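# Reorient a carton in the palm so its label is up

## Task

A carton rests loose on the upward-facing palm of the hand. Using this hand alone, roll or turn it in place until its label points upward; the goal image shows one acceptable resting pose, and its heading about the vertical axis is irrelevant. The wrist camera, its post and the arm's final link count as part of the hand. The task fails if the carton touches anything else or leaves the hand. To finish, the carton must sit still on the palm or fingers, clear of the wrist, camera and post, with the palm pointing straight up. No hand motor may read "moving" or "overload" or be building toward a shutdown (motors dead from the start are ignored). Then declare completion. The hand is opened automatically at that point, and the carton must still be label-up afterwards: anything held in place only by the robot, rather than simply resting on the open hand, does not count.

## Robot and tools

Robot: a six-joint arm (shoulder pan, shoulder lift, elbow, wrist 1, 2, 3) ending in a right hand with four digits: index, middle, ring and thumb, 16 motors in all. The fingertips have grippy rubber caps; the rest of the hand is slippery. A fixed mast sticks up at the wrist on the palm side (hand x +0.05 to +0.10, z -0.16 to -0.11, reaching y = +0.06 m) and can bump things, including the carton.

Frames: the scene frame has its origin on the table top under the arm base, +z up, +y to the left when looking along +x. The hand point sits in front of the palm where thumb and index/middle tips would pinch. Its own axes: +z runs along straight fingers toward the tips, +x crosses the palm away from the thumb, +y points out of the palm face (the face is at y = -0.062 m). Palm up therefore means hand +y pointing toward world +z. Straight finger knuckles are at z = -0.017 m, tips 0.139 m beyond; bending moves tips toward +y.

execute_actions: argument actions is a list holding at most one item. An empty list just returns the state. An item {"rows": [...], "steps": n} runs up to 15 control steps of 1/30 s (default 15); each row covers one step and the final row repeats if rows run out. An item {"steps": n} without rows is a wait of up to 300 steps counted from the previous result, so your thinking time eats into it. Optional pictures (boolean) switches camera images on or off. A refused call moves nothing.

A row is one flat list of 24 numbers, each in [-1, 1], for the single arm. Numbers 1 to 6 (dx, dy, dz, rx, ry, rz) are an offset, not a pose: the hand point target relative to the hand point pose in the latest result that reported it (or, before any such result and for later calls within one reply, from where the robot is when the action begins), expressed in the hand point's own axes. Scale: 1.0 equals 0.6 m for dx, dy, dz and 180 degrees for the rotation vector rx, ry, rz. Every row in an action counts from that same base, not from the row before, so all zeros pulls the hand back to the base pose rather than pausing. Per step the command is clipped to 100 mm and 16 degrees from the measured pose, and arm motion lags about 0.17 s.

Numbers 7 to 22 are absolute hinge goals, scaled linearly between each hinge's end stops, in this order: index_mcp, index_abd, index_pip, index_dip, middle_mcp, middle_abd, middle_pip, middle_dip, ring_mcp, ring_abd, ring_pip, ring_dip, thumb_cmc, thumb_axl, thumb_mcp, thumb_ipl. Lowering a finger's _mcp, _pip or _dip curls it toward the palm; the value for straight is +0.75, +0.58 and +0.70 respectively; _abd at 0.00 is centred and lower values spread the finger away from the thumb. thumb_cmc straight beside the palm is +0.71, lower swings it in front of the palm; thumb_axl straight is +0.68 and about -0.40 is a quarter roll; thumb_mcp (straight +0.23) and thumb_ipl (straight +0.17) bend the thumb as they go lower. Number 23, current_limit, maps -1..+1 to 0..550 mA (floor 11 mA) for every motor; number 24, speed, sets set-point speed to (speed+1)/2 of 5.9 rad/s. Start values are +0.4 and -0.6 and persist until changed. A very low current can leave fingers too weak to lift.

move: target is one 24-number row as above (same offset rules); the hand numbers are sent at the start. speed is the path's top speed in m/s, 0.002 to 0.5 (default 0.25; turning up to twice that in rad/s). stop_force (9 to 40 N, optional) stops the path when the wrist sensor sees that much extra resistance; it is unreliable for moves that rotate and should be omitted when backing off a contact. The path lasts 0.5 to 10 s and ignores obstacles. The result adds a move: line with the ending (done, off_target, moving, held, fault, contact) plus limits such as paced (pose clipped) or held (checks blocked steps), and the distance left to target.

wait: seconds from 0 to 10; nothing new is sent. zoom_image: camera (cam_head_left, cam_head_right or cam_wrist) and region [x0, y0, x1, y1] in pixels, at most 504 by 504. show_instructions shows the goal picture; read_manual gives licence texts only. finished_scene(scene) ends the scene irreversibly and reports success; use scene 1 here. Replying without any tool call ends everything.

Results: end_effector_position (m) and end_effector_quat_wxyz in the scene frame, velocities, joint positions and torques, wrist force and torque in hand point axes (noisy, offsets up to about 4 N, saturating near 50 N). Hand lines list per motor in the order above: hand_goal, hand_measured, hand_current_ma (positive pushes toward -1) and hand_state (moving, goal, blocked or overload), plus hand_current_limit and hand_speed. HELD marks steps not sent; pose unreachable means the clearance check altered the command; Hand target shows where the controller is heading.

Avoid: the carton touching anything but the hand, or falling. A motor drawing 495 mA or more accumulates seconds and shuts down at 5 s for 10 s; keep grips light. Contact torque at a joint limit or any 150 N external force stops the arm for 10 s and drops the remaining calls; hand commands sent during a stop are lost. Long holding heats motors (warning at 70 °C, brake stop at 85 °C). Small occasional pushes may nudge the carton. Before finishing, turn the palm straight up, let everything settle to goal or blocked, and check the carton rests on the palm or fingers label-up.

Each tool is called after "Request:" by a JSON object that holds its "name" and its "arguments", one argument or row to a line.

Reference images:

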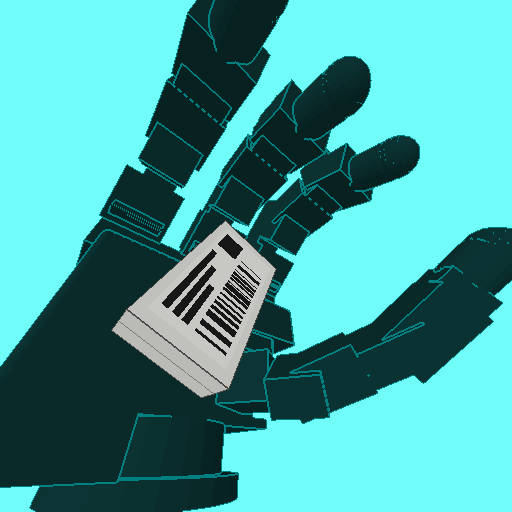

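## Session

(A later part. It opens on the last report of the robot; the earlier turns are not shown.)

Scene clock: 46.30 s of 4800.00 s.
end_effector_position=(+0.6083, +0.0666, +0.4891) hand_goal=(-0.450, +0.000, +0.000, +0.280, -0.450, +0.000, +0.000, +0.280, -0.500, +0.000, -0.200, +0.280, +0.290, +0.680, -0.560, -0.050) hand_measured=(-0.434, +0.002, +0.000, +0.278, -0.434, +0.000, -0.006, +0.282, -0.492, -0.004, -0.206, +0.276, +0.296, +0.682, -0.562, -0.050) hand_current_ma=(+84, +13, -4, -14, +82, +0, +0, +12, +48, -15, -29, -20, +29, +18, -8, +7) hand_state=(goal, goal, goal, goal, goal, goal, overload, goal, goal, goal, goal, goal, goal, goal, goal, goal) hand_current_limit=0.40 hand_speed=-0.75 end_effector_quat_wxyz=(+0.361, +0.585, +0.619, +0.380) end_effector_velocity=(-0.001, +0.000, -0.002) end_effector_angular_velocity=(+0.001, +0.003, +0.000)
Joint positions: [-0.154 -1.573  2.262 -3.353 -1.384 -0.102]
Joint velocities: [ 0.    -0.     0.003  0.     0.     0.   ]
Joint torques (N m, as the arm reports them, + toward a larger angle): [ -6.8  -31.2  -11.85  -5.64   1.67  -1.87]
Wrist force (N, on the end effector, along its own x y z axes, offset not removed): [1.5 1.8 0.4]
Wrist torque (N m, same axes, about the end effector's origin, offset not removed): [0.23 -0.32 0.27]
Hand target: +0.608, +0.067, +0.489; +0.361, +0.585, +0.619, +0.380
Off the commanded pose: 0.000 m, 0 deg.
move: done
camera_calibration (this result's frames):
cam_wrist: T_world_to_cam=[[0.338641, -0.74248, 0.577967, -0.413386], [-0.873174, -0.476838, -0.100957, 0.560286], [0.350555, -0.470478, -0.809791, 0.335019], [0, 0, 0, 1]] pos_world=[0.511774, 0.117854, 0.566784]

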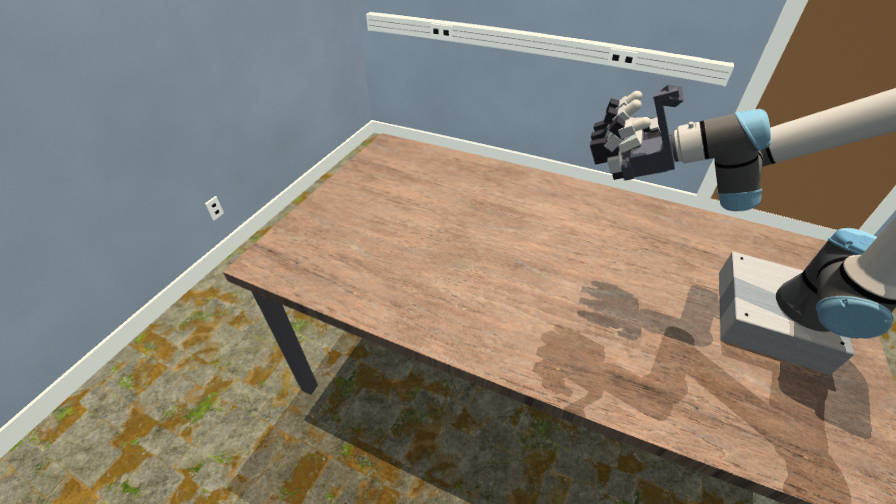

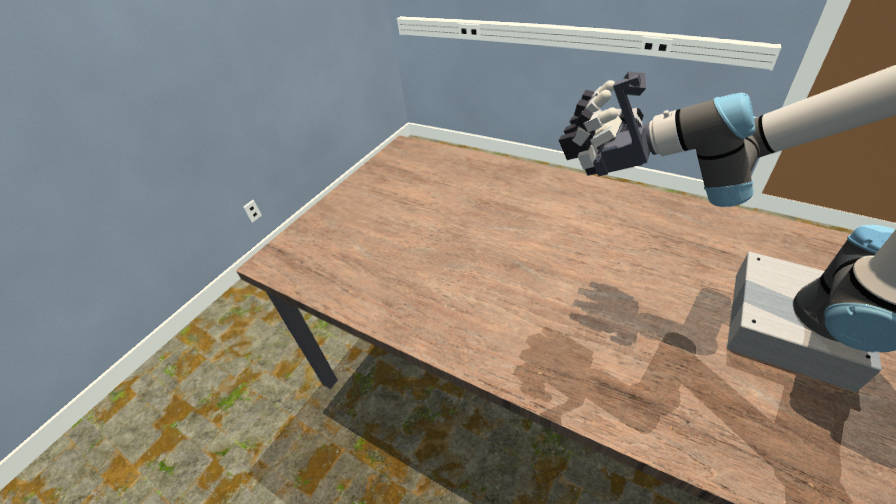

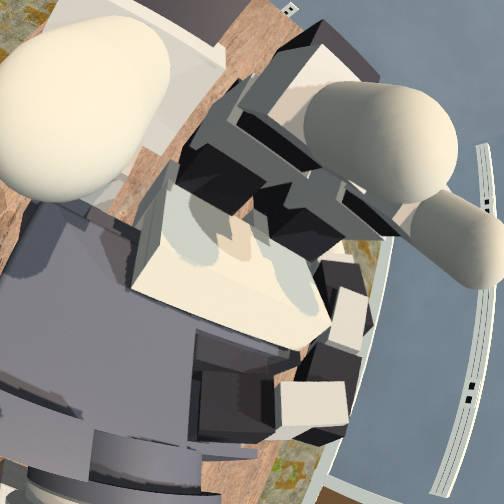

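Request:
{"name": "zoom_image", "arguments": {
  "camera": "cam_head_left",
  "region": [570, 70, 720, 190]
}}

Request:
{"name": "zoom_image", "arguments": {
  "camera": "cam_wrist",
  "region": [110, 140, 360, 390]
}}

Region (570, 70, 720, 190) of cam_head_left's 896x504 image, scaled by 3.360, with more detail than that image has; it fills the top 403 rows of this view, and the rest is white.

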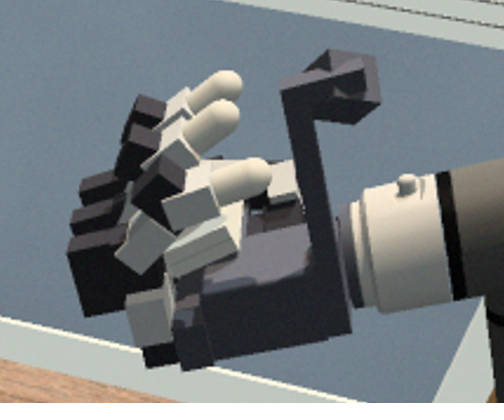

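Region (110, 140, 360, 390) of cam_wrist's 504x504 image, scaled by 2.016, with more detail than that image has.

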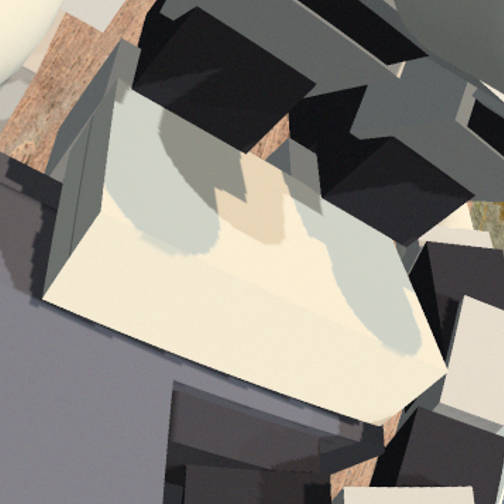

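Request:
{"name": "move", "arguments": {
  "target": [0,0,0,0.33,0,0, -0.6,0,0,0.28, -0.6,0,0,0.28, -0.75,0,-0.3,-0.03, 0.07,0.68,-0.28,-0.32, 0.4,-0.8],
  "speed": 0.2
}}

Scene clock: 56.83 s of 4800.00 s.
end_effector_position=(+0.6087, +0.0665, +0.4890) hand_goal=(-0.600, +0.000, +0.000, +0.280, -0.600, +0.000, +0.000, +0.280, -0.750, +0.000, -0.300, -0.030, +0.070, +0.680, -0.280, -0.320) hand_measured=(-0.580, +0.002, +0.000, +0.278, -0.580, +0.000, -0.004, +0.282, -0.738, -0.004, -0.300, -0.028, +0.074, +0.682, -0.288, -0.318) hand_current_ma=(+108, +13, -2, -13, +112, +0, +0, +12, +74, -15, +5, +13, +19, +16, -55, +9) hand_state=(blocked, goal, goal, goal, blocked, goal, overload, goal, goal, goal, goal, goal, goal, goal, goal, goal) hand_current_limit=0.40 hand_speed=-0.80 end_effector_quat_wxyz=(+0.024, +0.688, +0.725, +0.024) end_effector_velocity=(-0.000, +0.000, -0.002) end_effector_angular_velocity=(+0.000, +0.011, +0.000)
Joint positions: [-0.09  -1.556  1.483 -1.566 -1.566 -0.147]
Joint velocities: [ 0.001  0.005 -0.007  0.013 -0.001  0.001]
Joint torques (N m, as the arm reports them, + toward a larger angle): [  5.82 -19.24 -31.84  -1.42  -1.35   1.48]
Wrist force (N, on the end effector, along its own x y z axes, offset not removed): [4.3 0.8 -0.6]
Wrist torque (N m, same axes, about the end effector's origin, offset not removed): [0.30 -0.53 0.65]
Hand target: +0.609, +0.067, +0.489; +0.024, +0.688, +0.725, +0.024
Off the commanded pose: 0.000 m, 0 deg.
move: done
camera_calibration (this result's frames):
cam_wrist: T_world_to_cam=[[0.686893, -0.725677, 0.0396337, -0.363315], [-0.521985, -0.454673, 0.721667, -0.0569136], [-0.505677, -0.516397, -0.691105, 0.800943], [0, 0, 0, 1]] pos_world=[0.624869, 0.124078, 0.609007]

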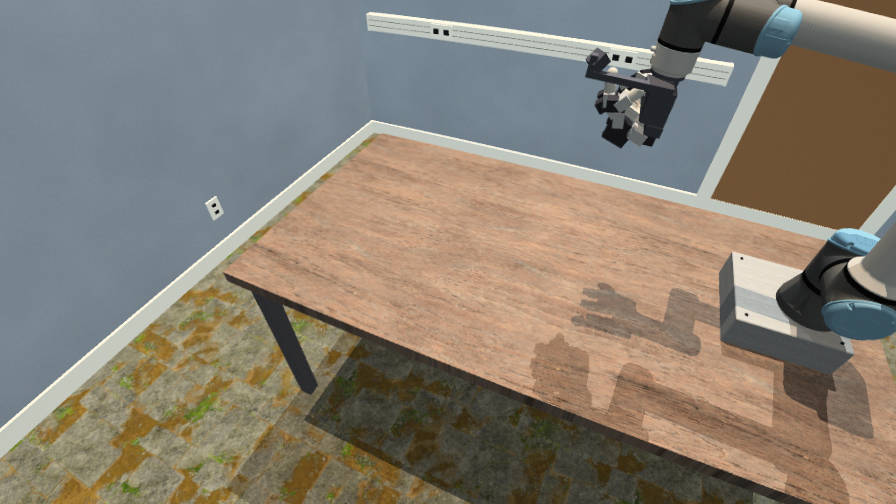

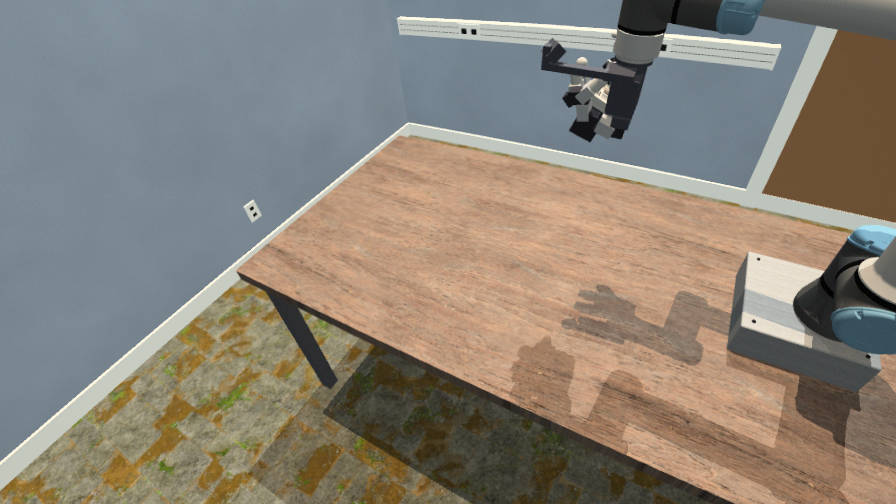

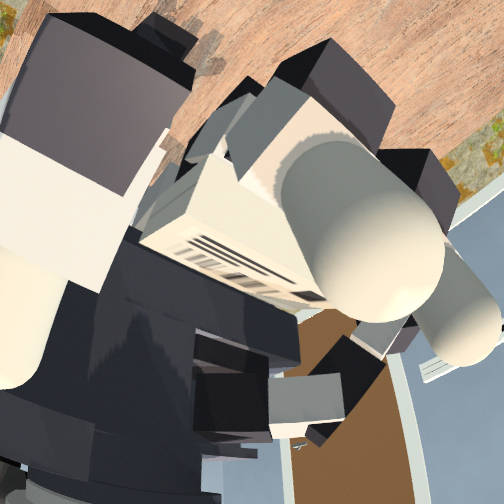

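Request:
{"name": "zoom_image", "arguments": {
  "camera": "cam_head_right",
  "region": [530, 30, 680, 150]
}}

Region (530, 30, 680, 150) of cam_head_right's 896x504 image, scaled by 3.360, with more detail than that image has; it fills the top 403 rows of this view, and the rest is white.

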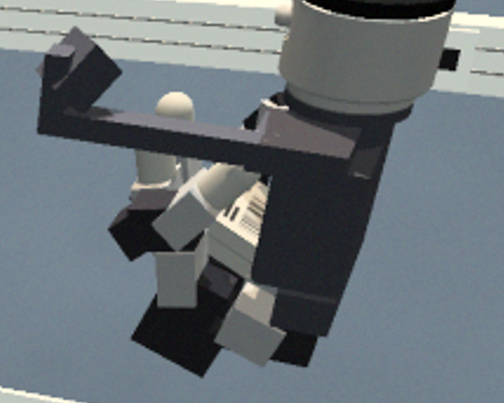

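Request:
{"name": "move", "arguments": {
  "target": [0,0,0,-0.145,0,0, -0.07,0,0,0.28, -0.07,0,0,0.28, -0.35,0,-0.3,-0.03, 0.07,0.68,-0.28,-0.32, 0.4,-0.92],
  "speed": 0.1
}}

Scene clock: 61.80 s of 4800.00 s.
end_effector_position=(+0.6085, +0.0665, +0.4892) hand_goal=(-0.070, +0.000, +0.000, +0.280, -0.070, +0.000, +0.000, +0.280, -0.350, +0.000, -0.300, -0.030, +0.070, +0.680, -0.280, -0.320) hand_measured=(-0.058, +0.002, +0.000, +0.278, -0.058, +0.000, +0.002, +0.282, -0.344, -0.004, -0.300, -0.028, +0.074, +0.682, -0.288, -0.318) hand_current_ma=(+63, +13, +1, -13, +61, +0, +0, +12, +37, -15, +5, +12, +18, +15, -55, +9) hand_state=(goal, goal, goal, goal, goal, goal, overload, goal, goal, goal, goal, goal, goal, goal, goal, goal) hand_current_limit=0.40 hand_speed=-0.92 end_effector_quat_wxyz=(+0.179, +0.664, +0.701, +0.187) end_effector_velocity=(-0.000, +0.000, -0.000) end_effector_angular_velocity=(+0.001, +0.001, -0.001)
Joint positions: [-0.123 -1.726  1.92  -2.281 -1.485 -0.159]
Joint velocities: [ 0.     0.     0.     0.    -0.     0.002]
Joint torques (N m, as the arm reports them, + toward a larger angle): [ -7.05 -29.58 -16.47  -6.1    1.64   1.38]
Wrist force (N, on the end effector, along its own x y z axes, offset not removed): [3.4 1.6 0.7]
Wrist torque (N m, same axes, about the end effector's origin, offset not removed): [0.30 -0.61 0.33]
Hand target: +0.609, +0.067, +0.489; +0.179, +0.664, +0.701, +0.187
Off the commanded pose: 0.000 m, 0 deg.
move: done
camera_calibration (this result's frames):
cam_wrist: T_world_to_cam=[[0.604844, -0.729049, 0.320393, -0.450404], [-0.782663, -0.469961, 0.408136, 0.255887], [-0.146979, -0.497619, -0.854853, 0.661591], [0, 0, 0, 1]] pos_world=[0.569937, 0.12111, 0.605432]

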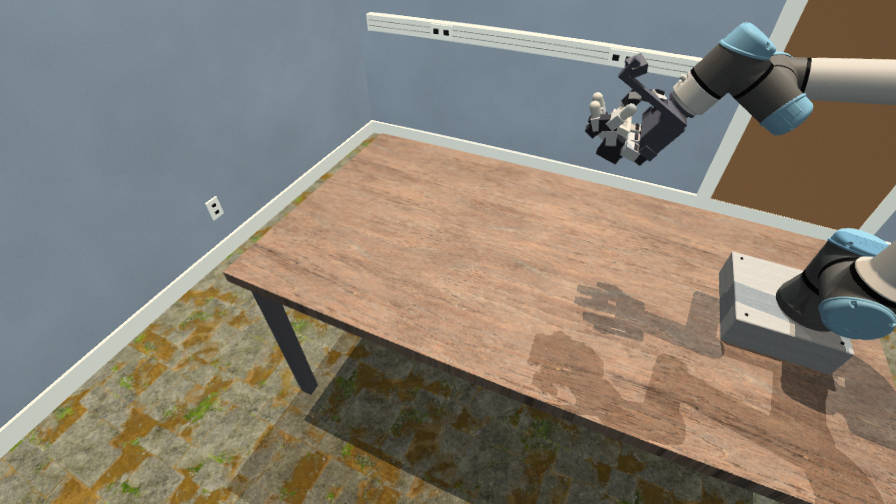

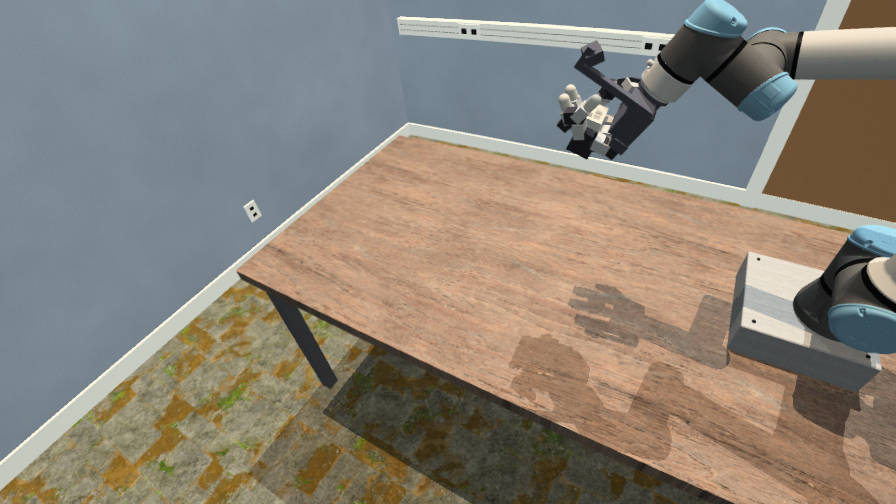

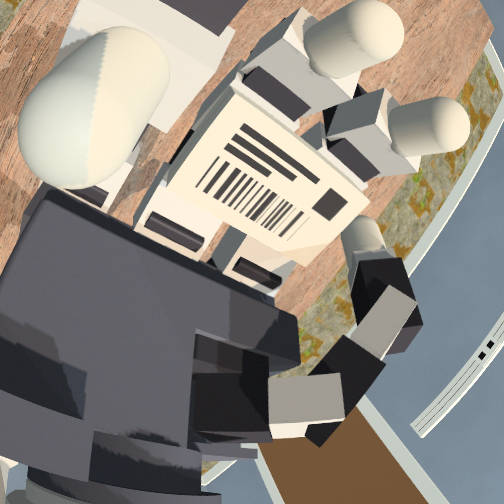

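Request:
{"name": "move", "arguments": {
  "target": [0,0,0,-0.195,0,0, 0.41,0,0.05,0.28, 0.41,0,0,0.28, 0.15,0,-0.1,0.1, 0.3,0.68,-0.58,0.0, 0.4,-0.92],
  "speed": 0.13
}}

Scene clock: 65.83 s of 4800.00 s.
end_effector_position=(+0.6083, +0.0665, +0.4891) hand_goal=(+0.410, +0.000, +0.050, +0.280, +0.410, +0.000, +0.000, +0.280, +0.150, +0.000, -0.100, +0.100, +0.300, +0.680, -0.580, +0.000) hand_measured=(+0.422, +0.002, +0.050, +0.278, +0.420, +0.000, +0.056, +0.282, +0.156, -0.004, -0.102, +0.096, +0.302, +0.682, -0.580, -0.004) hand_current_ma=(+66, +13, +2, -13, +60, +0, +0, +12, +40, -15, -8, -16, +15, +16, -6, -24) hand_state=(goal, goal, goal, goal, goal, goal, overload, goal, goal, goal, goal, goal, goal, goal, goal, goal) hand_current_limit=0.40 hand_speed=-0.92 end_effector_quat_wxyz=(+0.370, +0.579, +0.613, +0.390) end_effector_velocity=(+0.000, -0.000, +0.001) end_effector_angular_velocity=(-0.001, -0.002, -0.000)
Joint positions: [-0.155 -1.55   2.269 -3.416 -1.38  -0.096]
Joint velocities: [-0.     0.001 -0.001 -0.002  0.    -0.   ]
Joint torques (N m, as the arm reports them, + toward a larger angle): [  0.03 -14.95 -12.1   -5.85   1.66   1.51]
Wrist force (N, on the end effector, along its own x y z axes, offset not removed): [1.4 0.5 -0.7]
Wrist torque (N m, same axes, about the end effector's origin, offset not removed): [0.13 -0.05 0.31]
Hand target: +0.608, +0.067, +0.489; +0.370, +0.579, +0.613, +0.390
Off the commanded pose: 0.000 m, 0 deg.
move: done
camera_calibration (this result's frames):
cam_wrist: T_world_to_cam=[[0.320111, -0.743446, 0.587211, -0.406579], [-0.869453, -0.476718, -0.129584, 0.571967], [0.376273, -0.469071, -0.798994, 0.313985], [0, 0, 0, 1]] pos_world=[0.509304, 0.117679, 0.563738]

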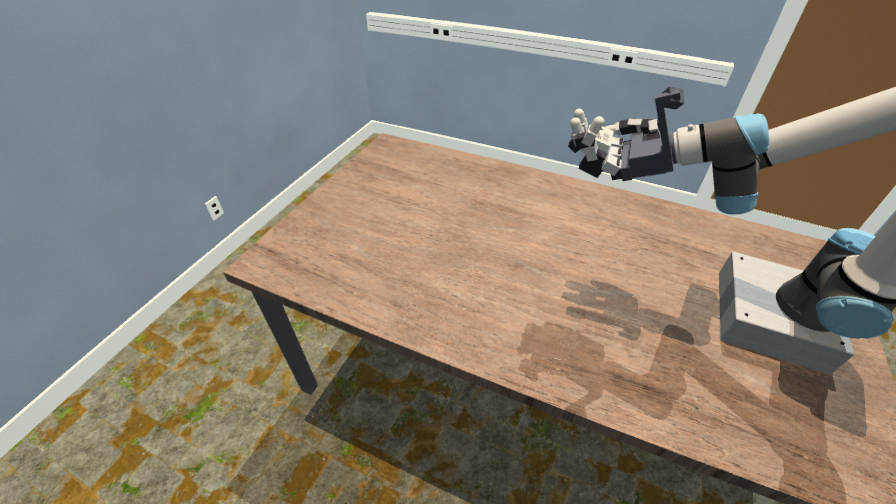

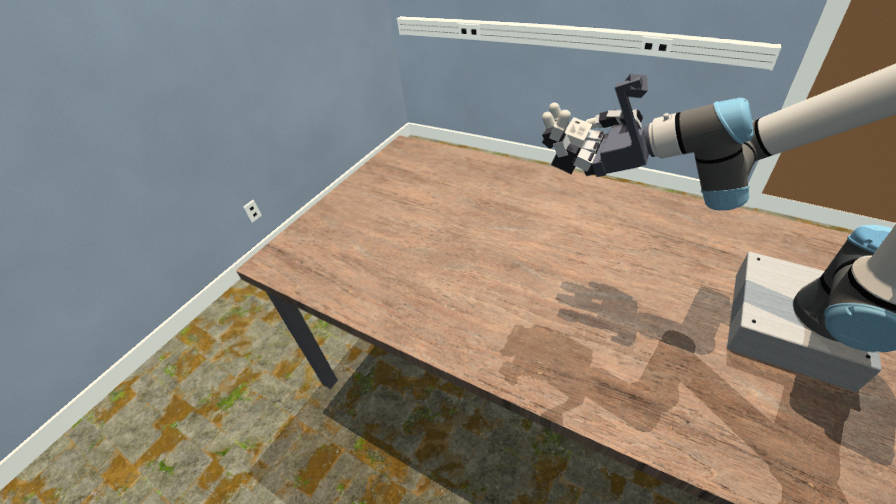

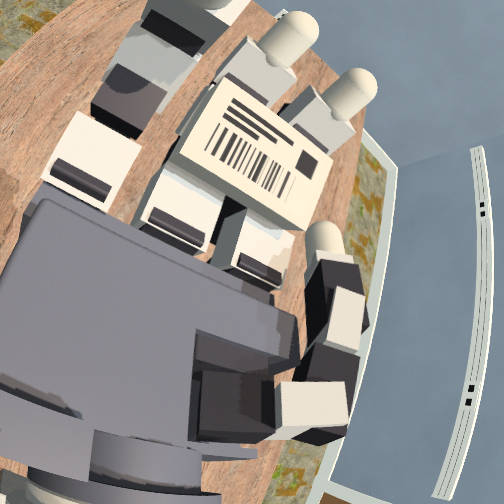

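Request:
{"name": "move", "arguments": {
  "target": [0,0,0,-0.139,0,0, 0.59,0,0.05,0.28, 0.59,0,0,0.28, 0.35,0,0,0.2, 0.3,0.68,-0.58,0.0, 0.4,-0.96],
  "speed": 0.12
}}

Scene clock: 69.07 s of 4800.00 s.
end_effector_position=(+0.6081, +0.0666, +0.4888) hand_goal=(+0.590, +0.000, +0.050, +0.280, +0.590, +0.000, +0.000, +0.280, +0.350, +0.000, +0.000, +0.200, +0.300, +0.680, -0.580, +0.000) hand_measured=(+0.602, +0.002, +0.050, +0.278, +0.600, +0.000, +0.056, +0.282, +0.356, -0.004, -0.002, +0.198, +0.304, +0.682, -0.580, -0.004) hand_current_ma=(+62, +13, +2, -13, +56, +0, +0, +12, +37, -15, -7, -15, +18, +19, -6, -24) hand_state=(goal, goal, goal, goal, goal, goal, overload, goal, goal, goal, goal, goal, goal, goal, goal, goal) hand_current_limit=0.40 hand_speed=-0.96 end_effector_quat_wxyz=(+0.487, +0.485, +0.514, +0.513) end_effector_velocity=(-0.000, -0.001, +0.000) end_effector_angular_velocity=(-0.002, -0.002, -0.001)
Joint positions: [-0.148 -1.17   2.217 -4.19  -1.363 -0.006]
Joint velocities: [-0.001  0.001 -0.    -0.002  0.    -0.002]
Joint torques (N m, as the arm reports them, + toward a larger angle): [  6.89 -24.16 -20.51  -4.68  -1.4    1.53]
Wrist force (N, on the end effector, along its own x y z axes, offset not removed): [0.7 -0.5 1.3]
Wrist torque (N m, same axes, about the end effector's origin, offset not removed): [-0.13 -0.21 0.27]
Hand target: +0.608, +0.067, +0.489; +0.487, +0.485, +0.514, +0.513
Off the commanded pose: 0.000 m, 0 deg.
move: done
camera_calibration (this result's frames):
cam_wrist: T_world_to_cam=[[0.0473695, -0.758012, 0.650519, -0.270455], [-0.730276, -0.470611, -0.495199, 0.665465], [0.681508, -0.451601, -0.57585, 0.018003], [0, 0, 0, 1]] pos_world=[0.486515, 0.116298, 0.51584]

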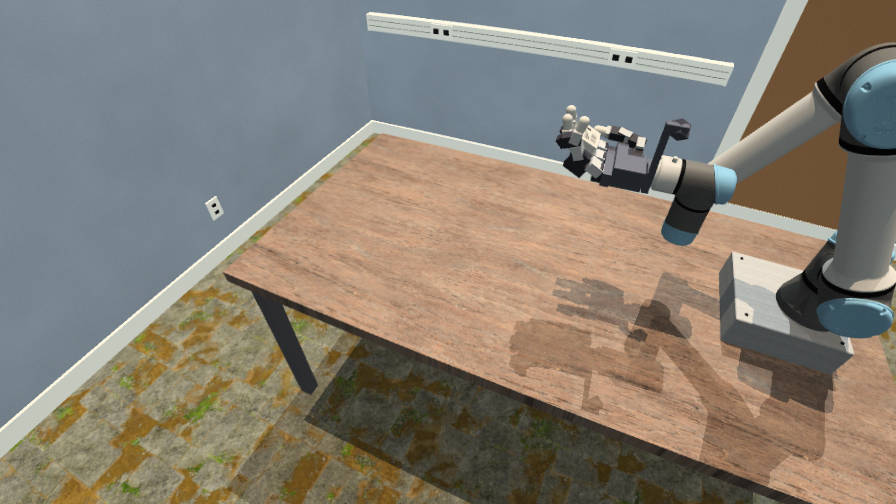

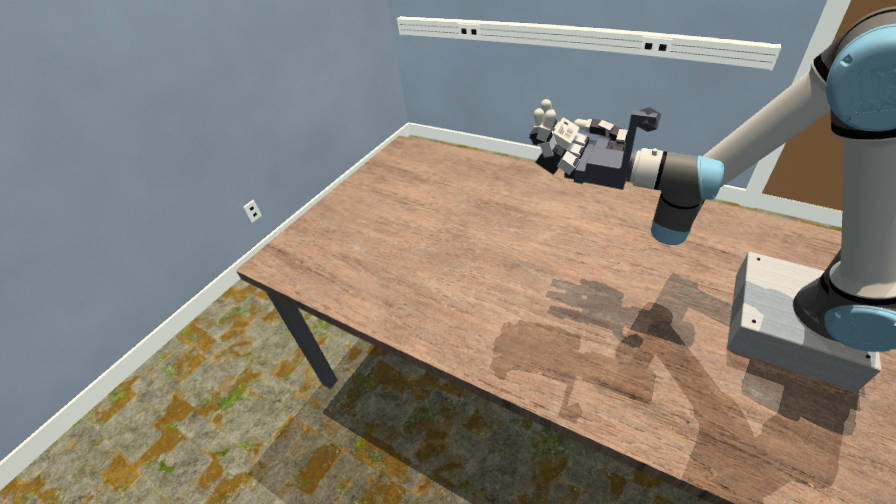

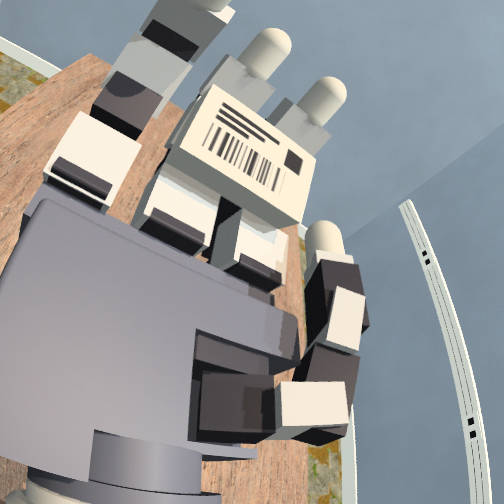

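Request:
{"name": "move", "arguments": {
  "target": [0,0,0,0,0,0, 0.45,0,0.40,0.1, 0.45,0,0,0.1, 0.3,0,0,0.2, 0.3,0.68,-0.58,0.0, 0.4,-0.92]
}}

Scene clock: 72.00 s of 4800.00 s.
end_effector_position=(+0.6081, +0.0666, +0.4888) hand_goal=(+0.450, +0.000, +0.400, +0.100, +0.450, +0.000, +0.000, +0.100, +0.300, +0.000, +0.000, +0.200, +0.300, +0.680, -0.580, +0.000) hand_measured=(+0.478, +0.002, +0.400, +0.102, +0.478, +0.000, +0.056, +0.102, +0.320, -0.004, -0.002, +0.198, +0.304, +0.682, -0.580, -0.004) hand_current_ma=(+155, +13, -1, +15, +153, +0, +0, +14, +114, -15, -7, -15, +18, +19, -6, -24) hand_state=(blocked, goal, goal, goal, blocked, goal, overload, goal, goal, goal, goal, goal, goal, goal, goal, goal) hand_current_limit=0.40 hand_speed=-0.92 end_effector_quat_wxyz=(+0.487, +0.485, +0.514, +0.513) end_effector_velocity=(-0.000, +0.000, -0.000) end_effector_angular_velocity=(-0.000, +0.000, -0.000)
Joint positions: [-0.148 -1.17   2.217 -4.19  -1.363 -0.006]
Joint velocities: [ 0.    -0.     0.001 -0.001 -0.    -0.   ]
Joint torques (N m, as the arm reports them, + toward a larger angle): [  2.93 -43.16  -6.17  -0.4   -0.11  -1.75]
Wrist force (N, on the end effector, along its own x y z axes, offset not removed): [2.0 0.2 0.2]
Wrist torque (N m, same axes, about the end effector's origin, offset not removed): [0.05 -0.30 0.39]
Hand target: +0.608, +0.067, +0.489; +0.487, +0.485, +0.514, +0.513
Off the commanded pose: 0.000 m, 0 deg.
move: done
camera_calibration (this result's frames):
cam_wrist: T_world_to_cam=[[0.0473679, -0.758026, 0.650502, -0.270445], [-0.730279, -0.470598, -0.495208, 0.665469], [0.681505, -0.451591, -0.575861, 0.018009], [0, 0, 0, 1]] pos_world=[0.486515, 0.116297, 0.515841]

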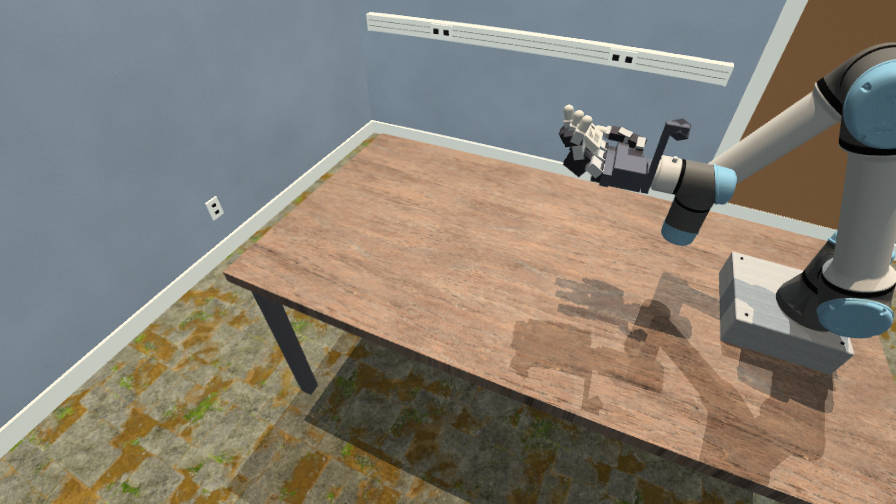

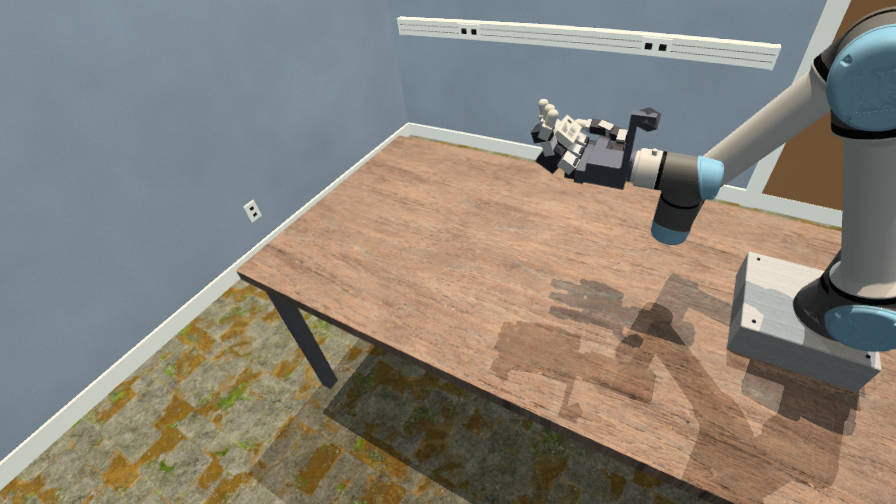

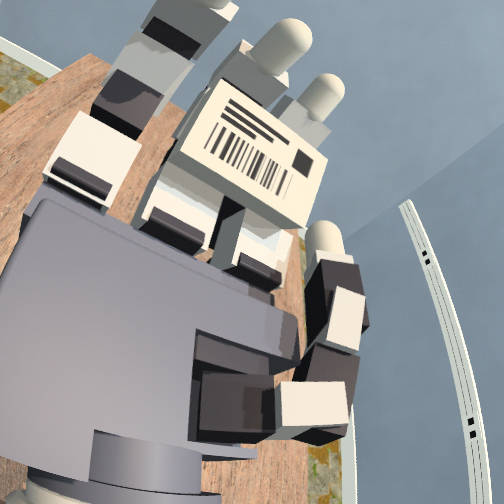

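Request:
{"name": "move", "arguments": {
  "target": [0,0,0,0,0,0, 0.72,0,0.40,0.1, 0.72,0,0,0.3, 0.45,0,0.1,0.2, 0.3,0.68,-0.58,0.0, 0.4,-0.92]
}}

Scene clock: 78.33 s of 4800.00 s.
end_effector_position=(+0.6081, +0.0666, +0.4888) hand_goal=(+0.720, +0.000, +0.400, +0.100, +0.720, +0.000, +0.000, +0.300, +0.450, +0.000, +0.100, +0.200, +0.300, +0.680, -0.580, +0.000) hand_measured=(+0.732, +0.002, +0.400, +0.102, +0.732, +0.000, +0.284, +0.298, +0.458, -0.004, +0.100, +0.198, +0.304, +0.682, -0.580, -0.004) hand_current_ma=(+62, +13, +2, +15, +68, +0, +0, -12, +43, -15, -5, -14, +18, +19, -6, -24) hand_state=(goal, goal, goal, goal, goal, goal, overload, goal, goal, goal, goal, goal, goal, goal, goal, goal) hand_current_limit=0.40 hand_speed=-0.92 end_effector_quat_wxyz=(+0.487, +0.485, +0.514, +0.513) end_effector_velocity=(-0.000, +0.000, -0.001) end_effector_angular_velocity=(-0.000, +0.002, -0.000)
Joint positions: [-0.148 -1.17   2.217 -4.19  -1.363 -0.006]
Joint velocities: [-0.    -0.     0.002  0.001 -0.    -0.   ]
Joint torques (N m, as the arm reports them, + toward a larger angle): [  3.17 -42.22  -6.14  -0.64   0.66   1.28]
Wrist force (N, on the end effector, along its own x y z axes, offset not removed): [1.8 -1.2 -0.5]
Wrist torque (N m, same axes, about the end effector's origin, offset not removed): [-0.03 0.00 0.18]
Hand target: +0.608, +0.067, +0.489; +0.487, +0.485, +0.514, +0.513
Off the commanded pose: 0.000 m, 0 deg.
move: moving (no rest 5 s after the path's end)
camera_calibration (this result's frames):
cam_wrist: T_world_to_cam=[[0.0473684, -0.758026, 0.650502, -0.270445], [-0.730279, -0.470598, -0.495207, 0.665469], [0.681505, -0.451591, -0.575862, 0.0180093], [0, 0, 0, 1]] pos_world=[0.486515, 0.116297, 0.515841]

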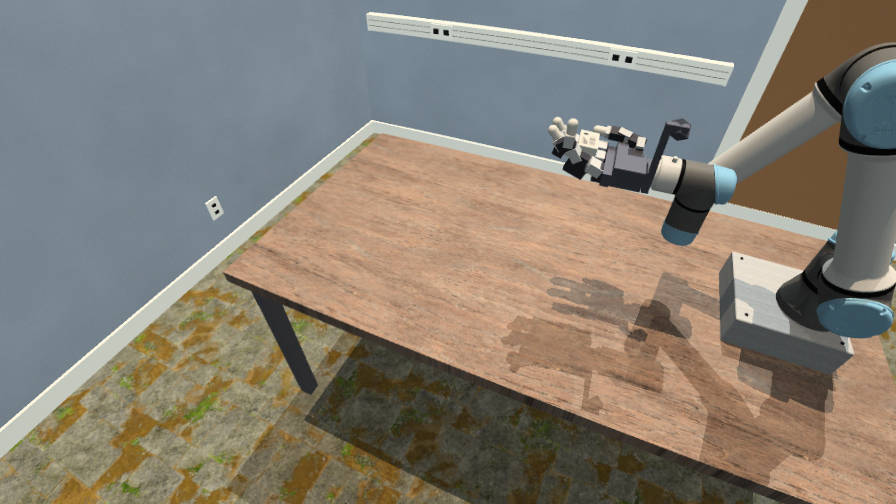

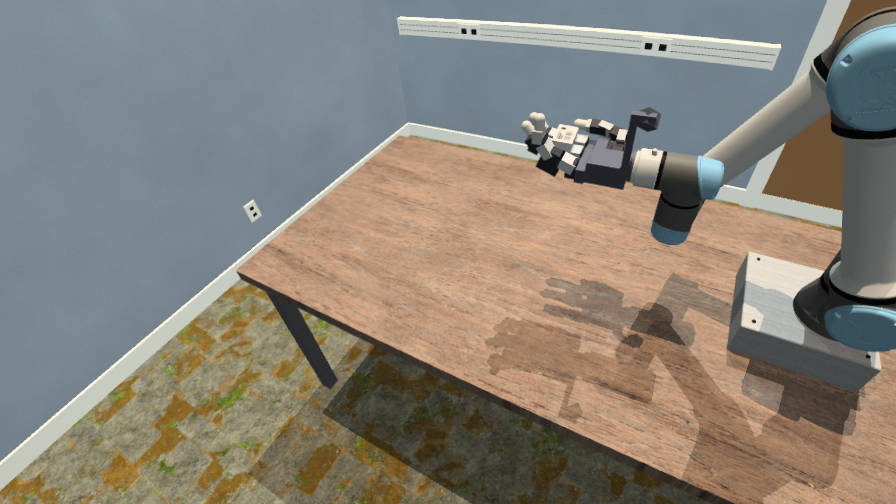

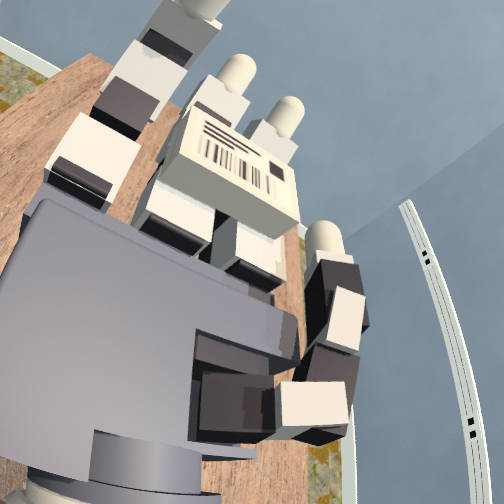

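Middle is sinking. Straighten index pip, then check.

Request:
{"name": "execute_actions", "arguments": {
  "actions": [
    {"rows": [[0,0,0,0,0,0, 0.72,0,0.56,0.1, 0.72,0,0,0.1, 0.45,0,0.1,0.2, 0.3,0.68,-0.58,0.0, 0.4,-0.92]], "steps": 15}
  ]
}}

Scene clock: 79.47 s of 4800.00 s.
end_effector_position=(+0.6081, +0.0666, +0.4888) hand_goal=(+0.720, +0.000, +0.560, +0.100, +0.720, +0.000, +0.000, +0.100, +0.450, +0.000, +0.100, +0.200, +0.300, +0.680, -0.580, +0.000) hand_measured=(+0.732, +0.002, +0.484, +0.102, +0.732, +0.000, +0.322, +0.220, +0.458, -0.004, +0.100, +0.198, +0.304, +0.682, -0.580, -0.004) hand_current_ma=(+62, +13, -7, +15, +68, +0, +0, +26, +43, -15, -5, -14, +18, +19, -6, -24) hand_state=(goal, goal, moving, goal, goal, goal, overload, moving, goal, goal, goal, goal, goal, goal, goal, goal) hand_current_limit=0.40 hand_speed=-0.92 end_effector_quat_wxyz=(+0.487, +0.485, +0.514, +0.513) end_effector_velocity=(+0.000, +0.000, +0.001) end_effector_angular_velocity=(-0.002, -0.002, +0.000)
Joint positions: [-0.148 -1.17   2.217 -4.19  -1.363 -0.006]
Joint velocities: [ 0.    -0.    -0.001 -0.     0.    -0.002]
Joint torques (N m, as the arm reports them, + toward a larger angle): [  3.04 -42.25  -5.96  -0.5    0.61   1.34]
Wrist force (N, on the end effector, along its own x y z axes, offset not removed): [1.4 0.9 0.1]
Wrist torque (N m, same axes, about the end effector's origin, offset not removed): [0.17 -0.18 0.32]
Hand target: +0.608, +0.067, +0.489; +0.487, +0.485, +0.514, +0.513
Off the commanded pose: 0.000 m, 0 deg.
Steps of this call (steps 1 to 19: nothing new was sent; steps 20 to 34: all 15 steps of this action). Readings (end_effector_position | what the end effector reports):
20: (+0.6081, +0.0666, +0.4888) | hand_goal=(+0.720, +0.000, +0.560, +0.100, +0.720, +0.000, +0.000, +0.100, +0.450, +0.000, +0.100, +0.200, +0.300, +0.680, -0.580, +0.000) hand_measured=(+0.732, +0.002, +0.400, +0.102, +0.732, +0.000, +0.306, +0.298, +0.458, -0.004, +0.100, +0.198, +0.304, +0.682, -0.580, -0.004) hand_current_ma=(+62, +13, +2, +15, +68, +0, +0, -12, +43, -15, -5, -14, +18, +19, -6, -24) hand_state=(goal, goal, moving, goal, goal, goal, overload, moving, goal, goal, goal, goal, goal, goal, goal, goal) hand_current_limit=0.40 hand_speed=-0.92
21: (+0.6081, +0.0666, +0.4888) | hand_goal=(+0.720, +0.000, +0.560, +0.100, +0.720, +0.000, +0.000, +0.100, +0.450, +0.000, +0.100, +0.200, +0.300, +0.680, -0.580, +0.000) hand_measured=(+0.732, +0.002, +0.400, +0.102, +0.732, +0.000, +0.306, +0.298, +0.458, -0.004, +0.100, +0.198, +0.304, +0.682, -0.580, -0.004) hand_current_ma=(+62, +13, -13, +15, +68, +0, +0, +23, +43, -15, -5, -14, +18, +19, -6, -24) hand_state=(goal, goal, moving, goal, goal, goal, overload, moving, goal, goal, goal, goal, goal, goal, goal, goal) hand_current_limit=0.40 hand_speed=-0.92
23: (+0.6081, +0.0666, +0.4888) | hand_goal=(+0.720, +0.000, +0.560, +0.100, +0.720, +0.000, +0.000, +0.100, +0.450, +0.000, +0.100, +0.200, +0.300, +0.680, -0.580, +0.000) hand_measured=(+0.732, +0.002, +0.412, +0.102, +0.732, +0.000, +0.310, +0.292, +0.458, -0.004, +0.100, +0.198, +0.304, +0.682, -0.580, -0.004) hand_current_ma=(+62, +13, -8, +15, +68, +0, +0, +27, +43, -15, -5, -14, +18, +19, -6, -24) hand_state=(goal, goal, moving, goal, goal, goal, overload, moving, goal, goal, goal, goal, goal, goal, goal, goal) hand_current_limit=0.40 hand_speed=-0.92
27: (+0.6081, +0.0666, +0.4888) | hand_goal=(+0.720, +0.000, +0.560, +0.100, +0.720, +0.000, +0.000, +0.100, +0.450, +0.000, +0.100, +0.200, +0.300, +0.680, -0.580, +0.000) hand_measured=(+0.732, +0.002, +0.438, +0.102, +0.732, +0.000, +0.314, +0.266, +0.458, -0.004, +0.100, +0.198, +0.304, +0.682, -0.580, -0.004) hand_current_ma=(+62, +13, -7, +15, +68, +0, +0, +26, +43, -15, -5, -14, +18, +19, -6, -24) hand_state=(goal, goal, moving, goal, goal, goal, overload, moving, goal, goal, goal, goal, goal, goal, goal, goal) hand_current_limit=0.40 hand_speed=-0.92
34: the state above
camera_calibration (this result's frames):
cam_wrist: T_world_to_cam=[[0.0473683, -0.758026, 0.650502, -0.270445], [-0.730279, -0.470598, -0.495208, 0.665469], [0.681505, -0.451591, -0.575862, 0.0180093], [0, 0, 0, 1]] pos_world=[0.486515, 0.116297, 0.515841]

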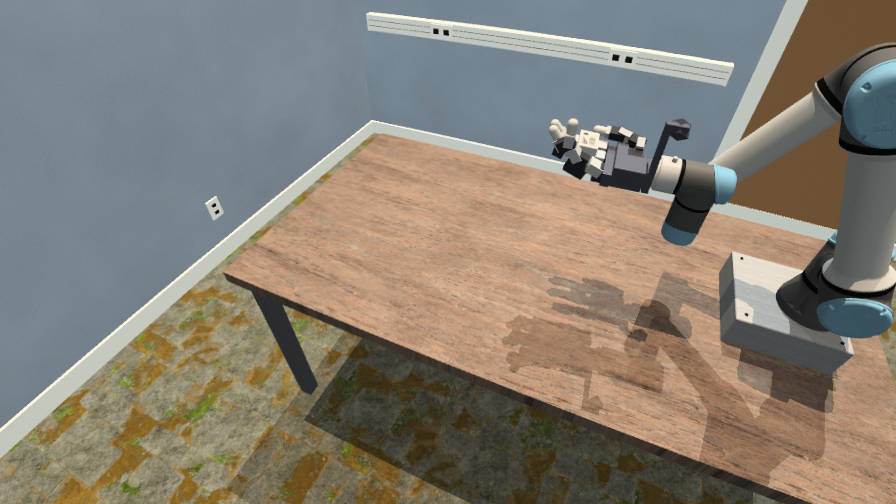

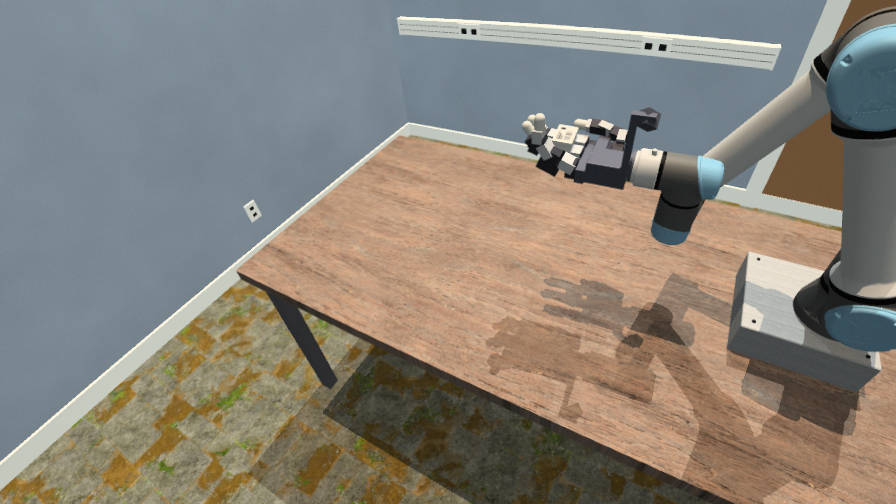

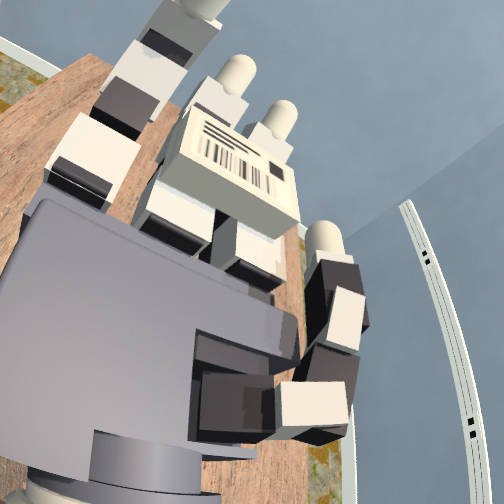

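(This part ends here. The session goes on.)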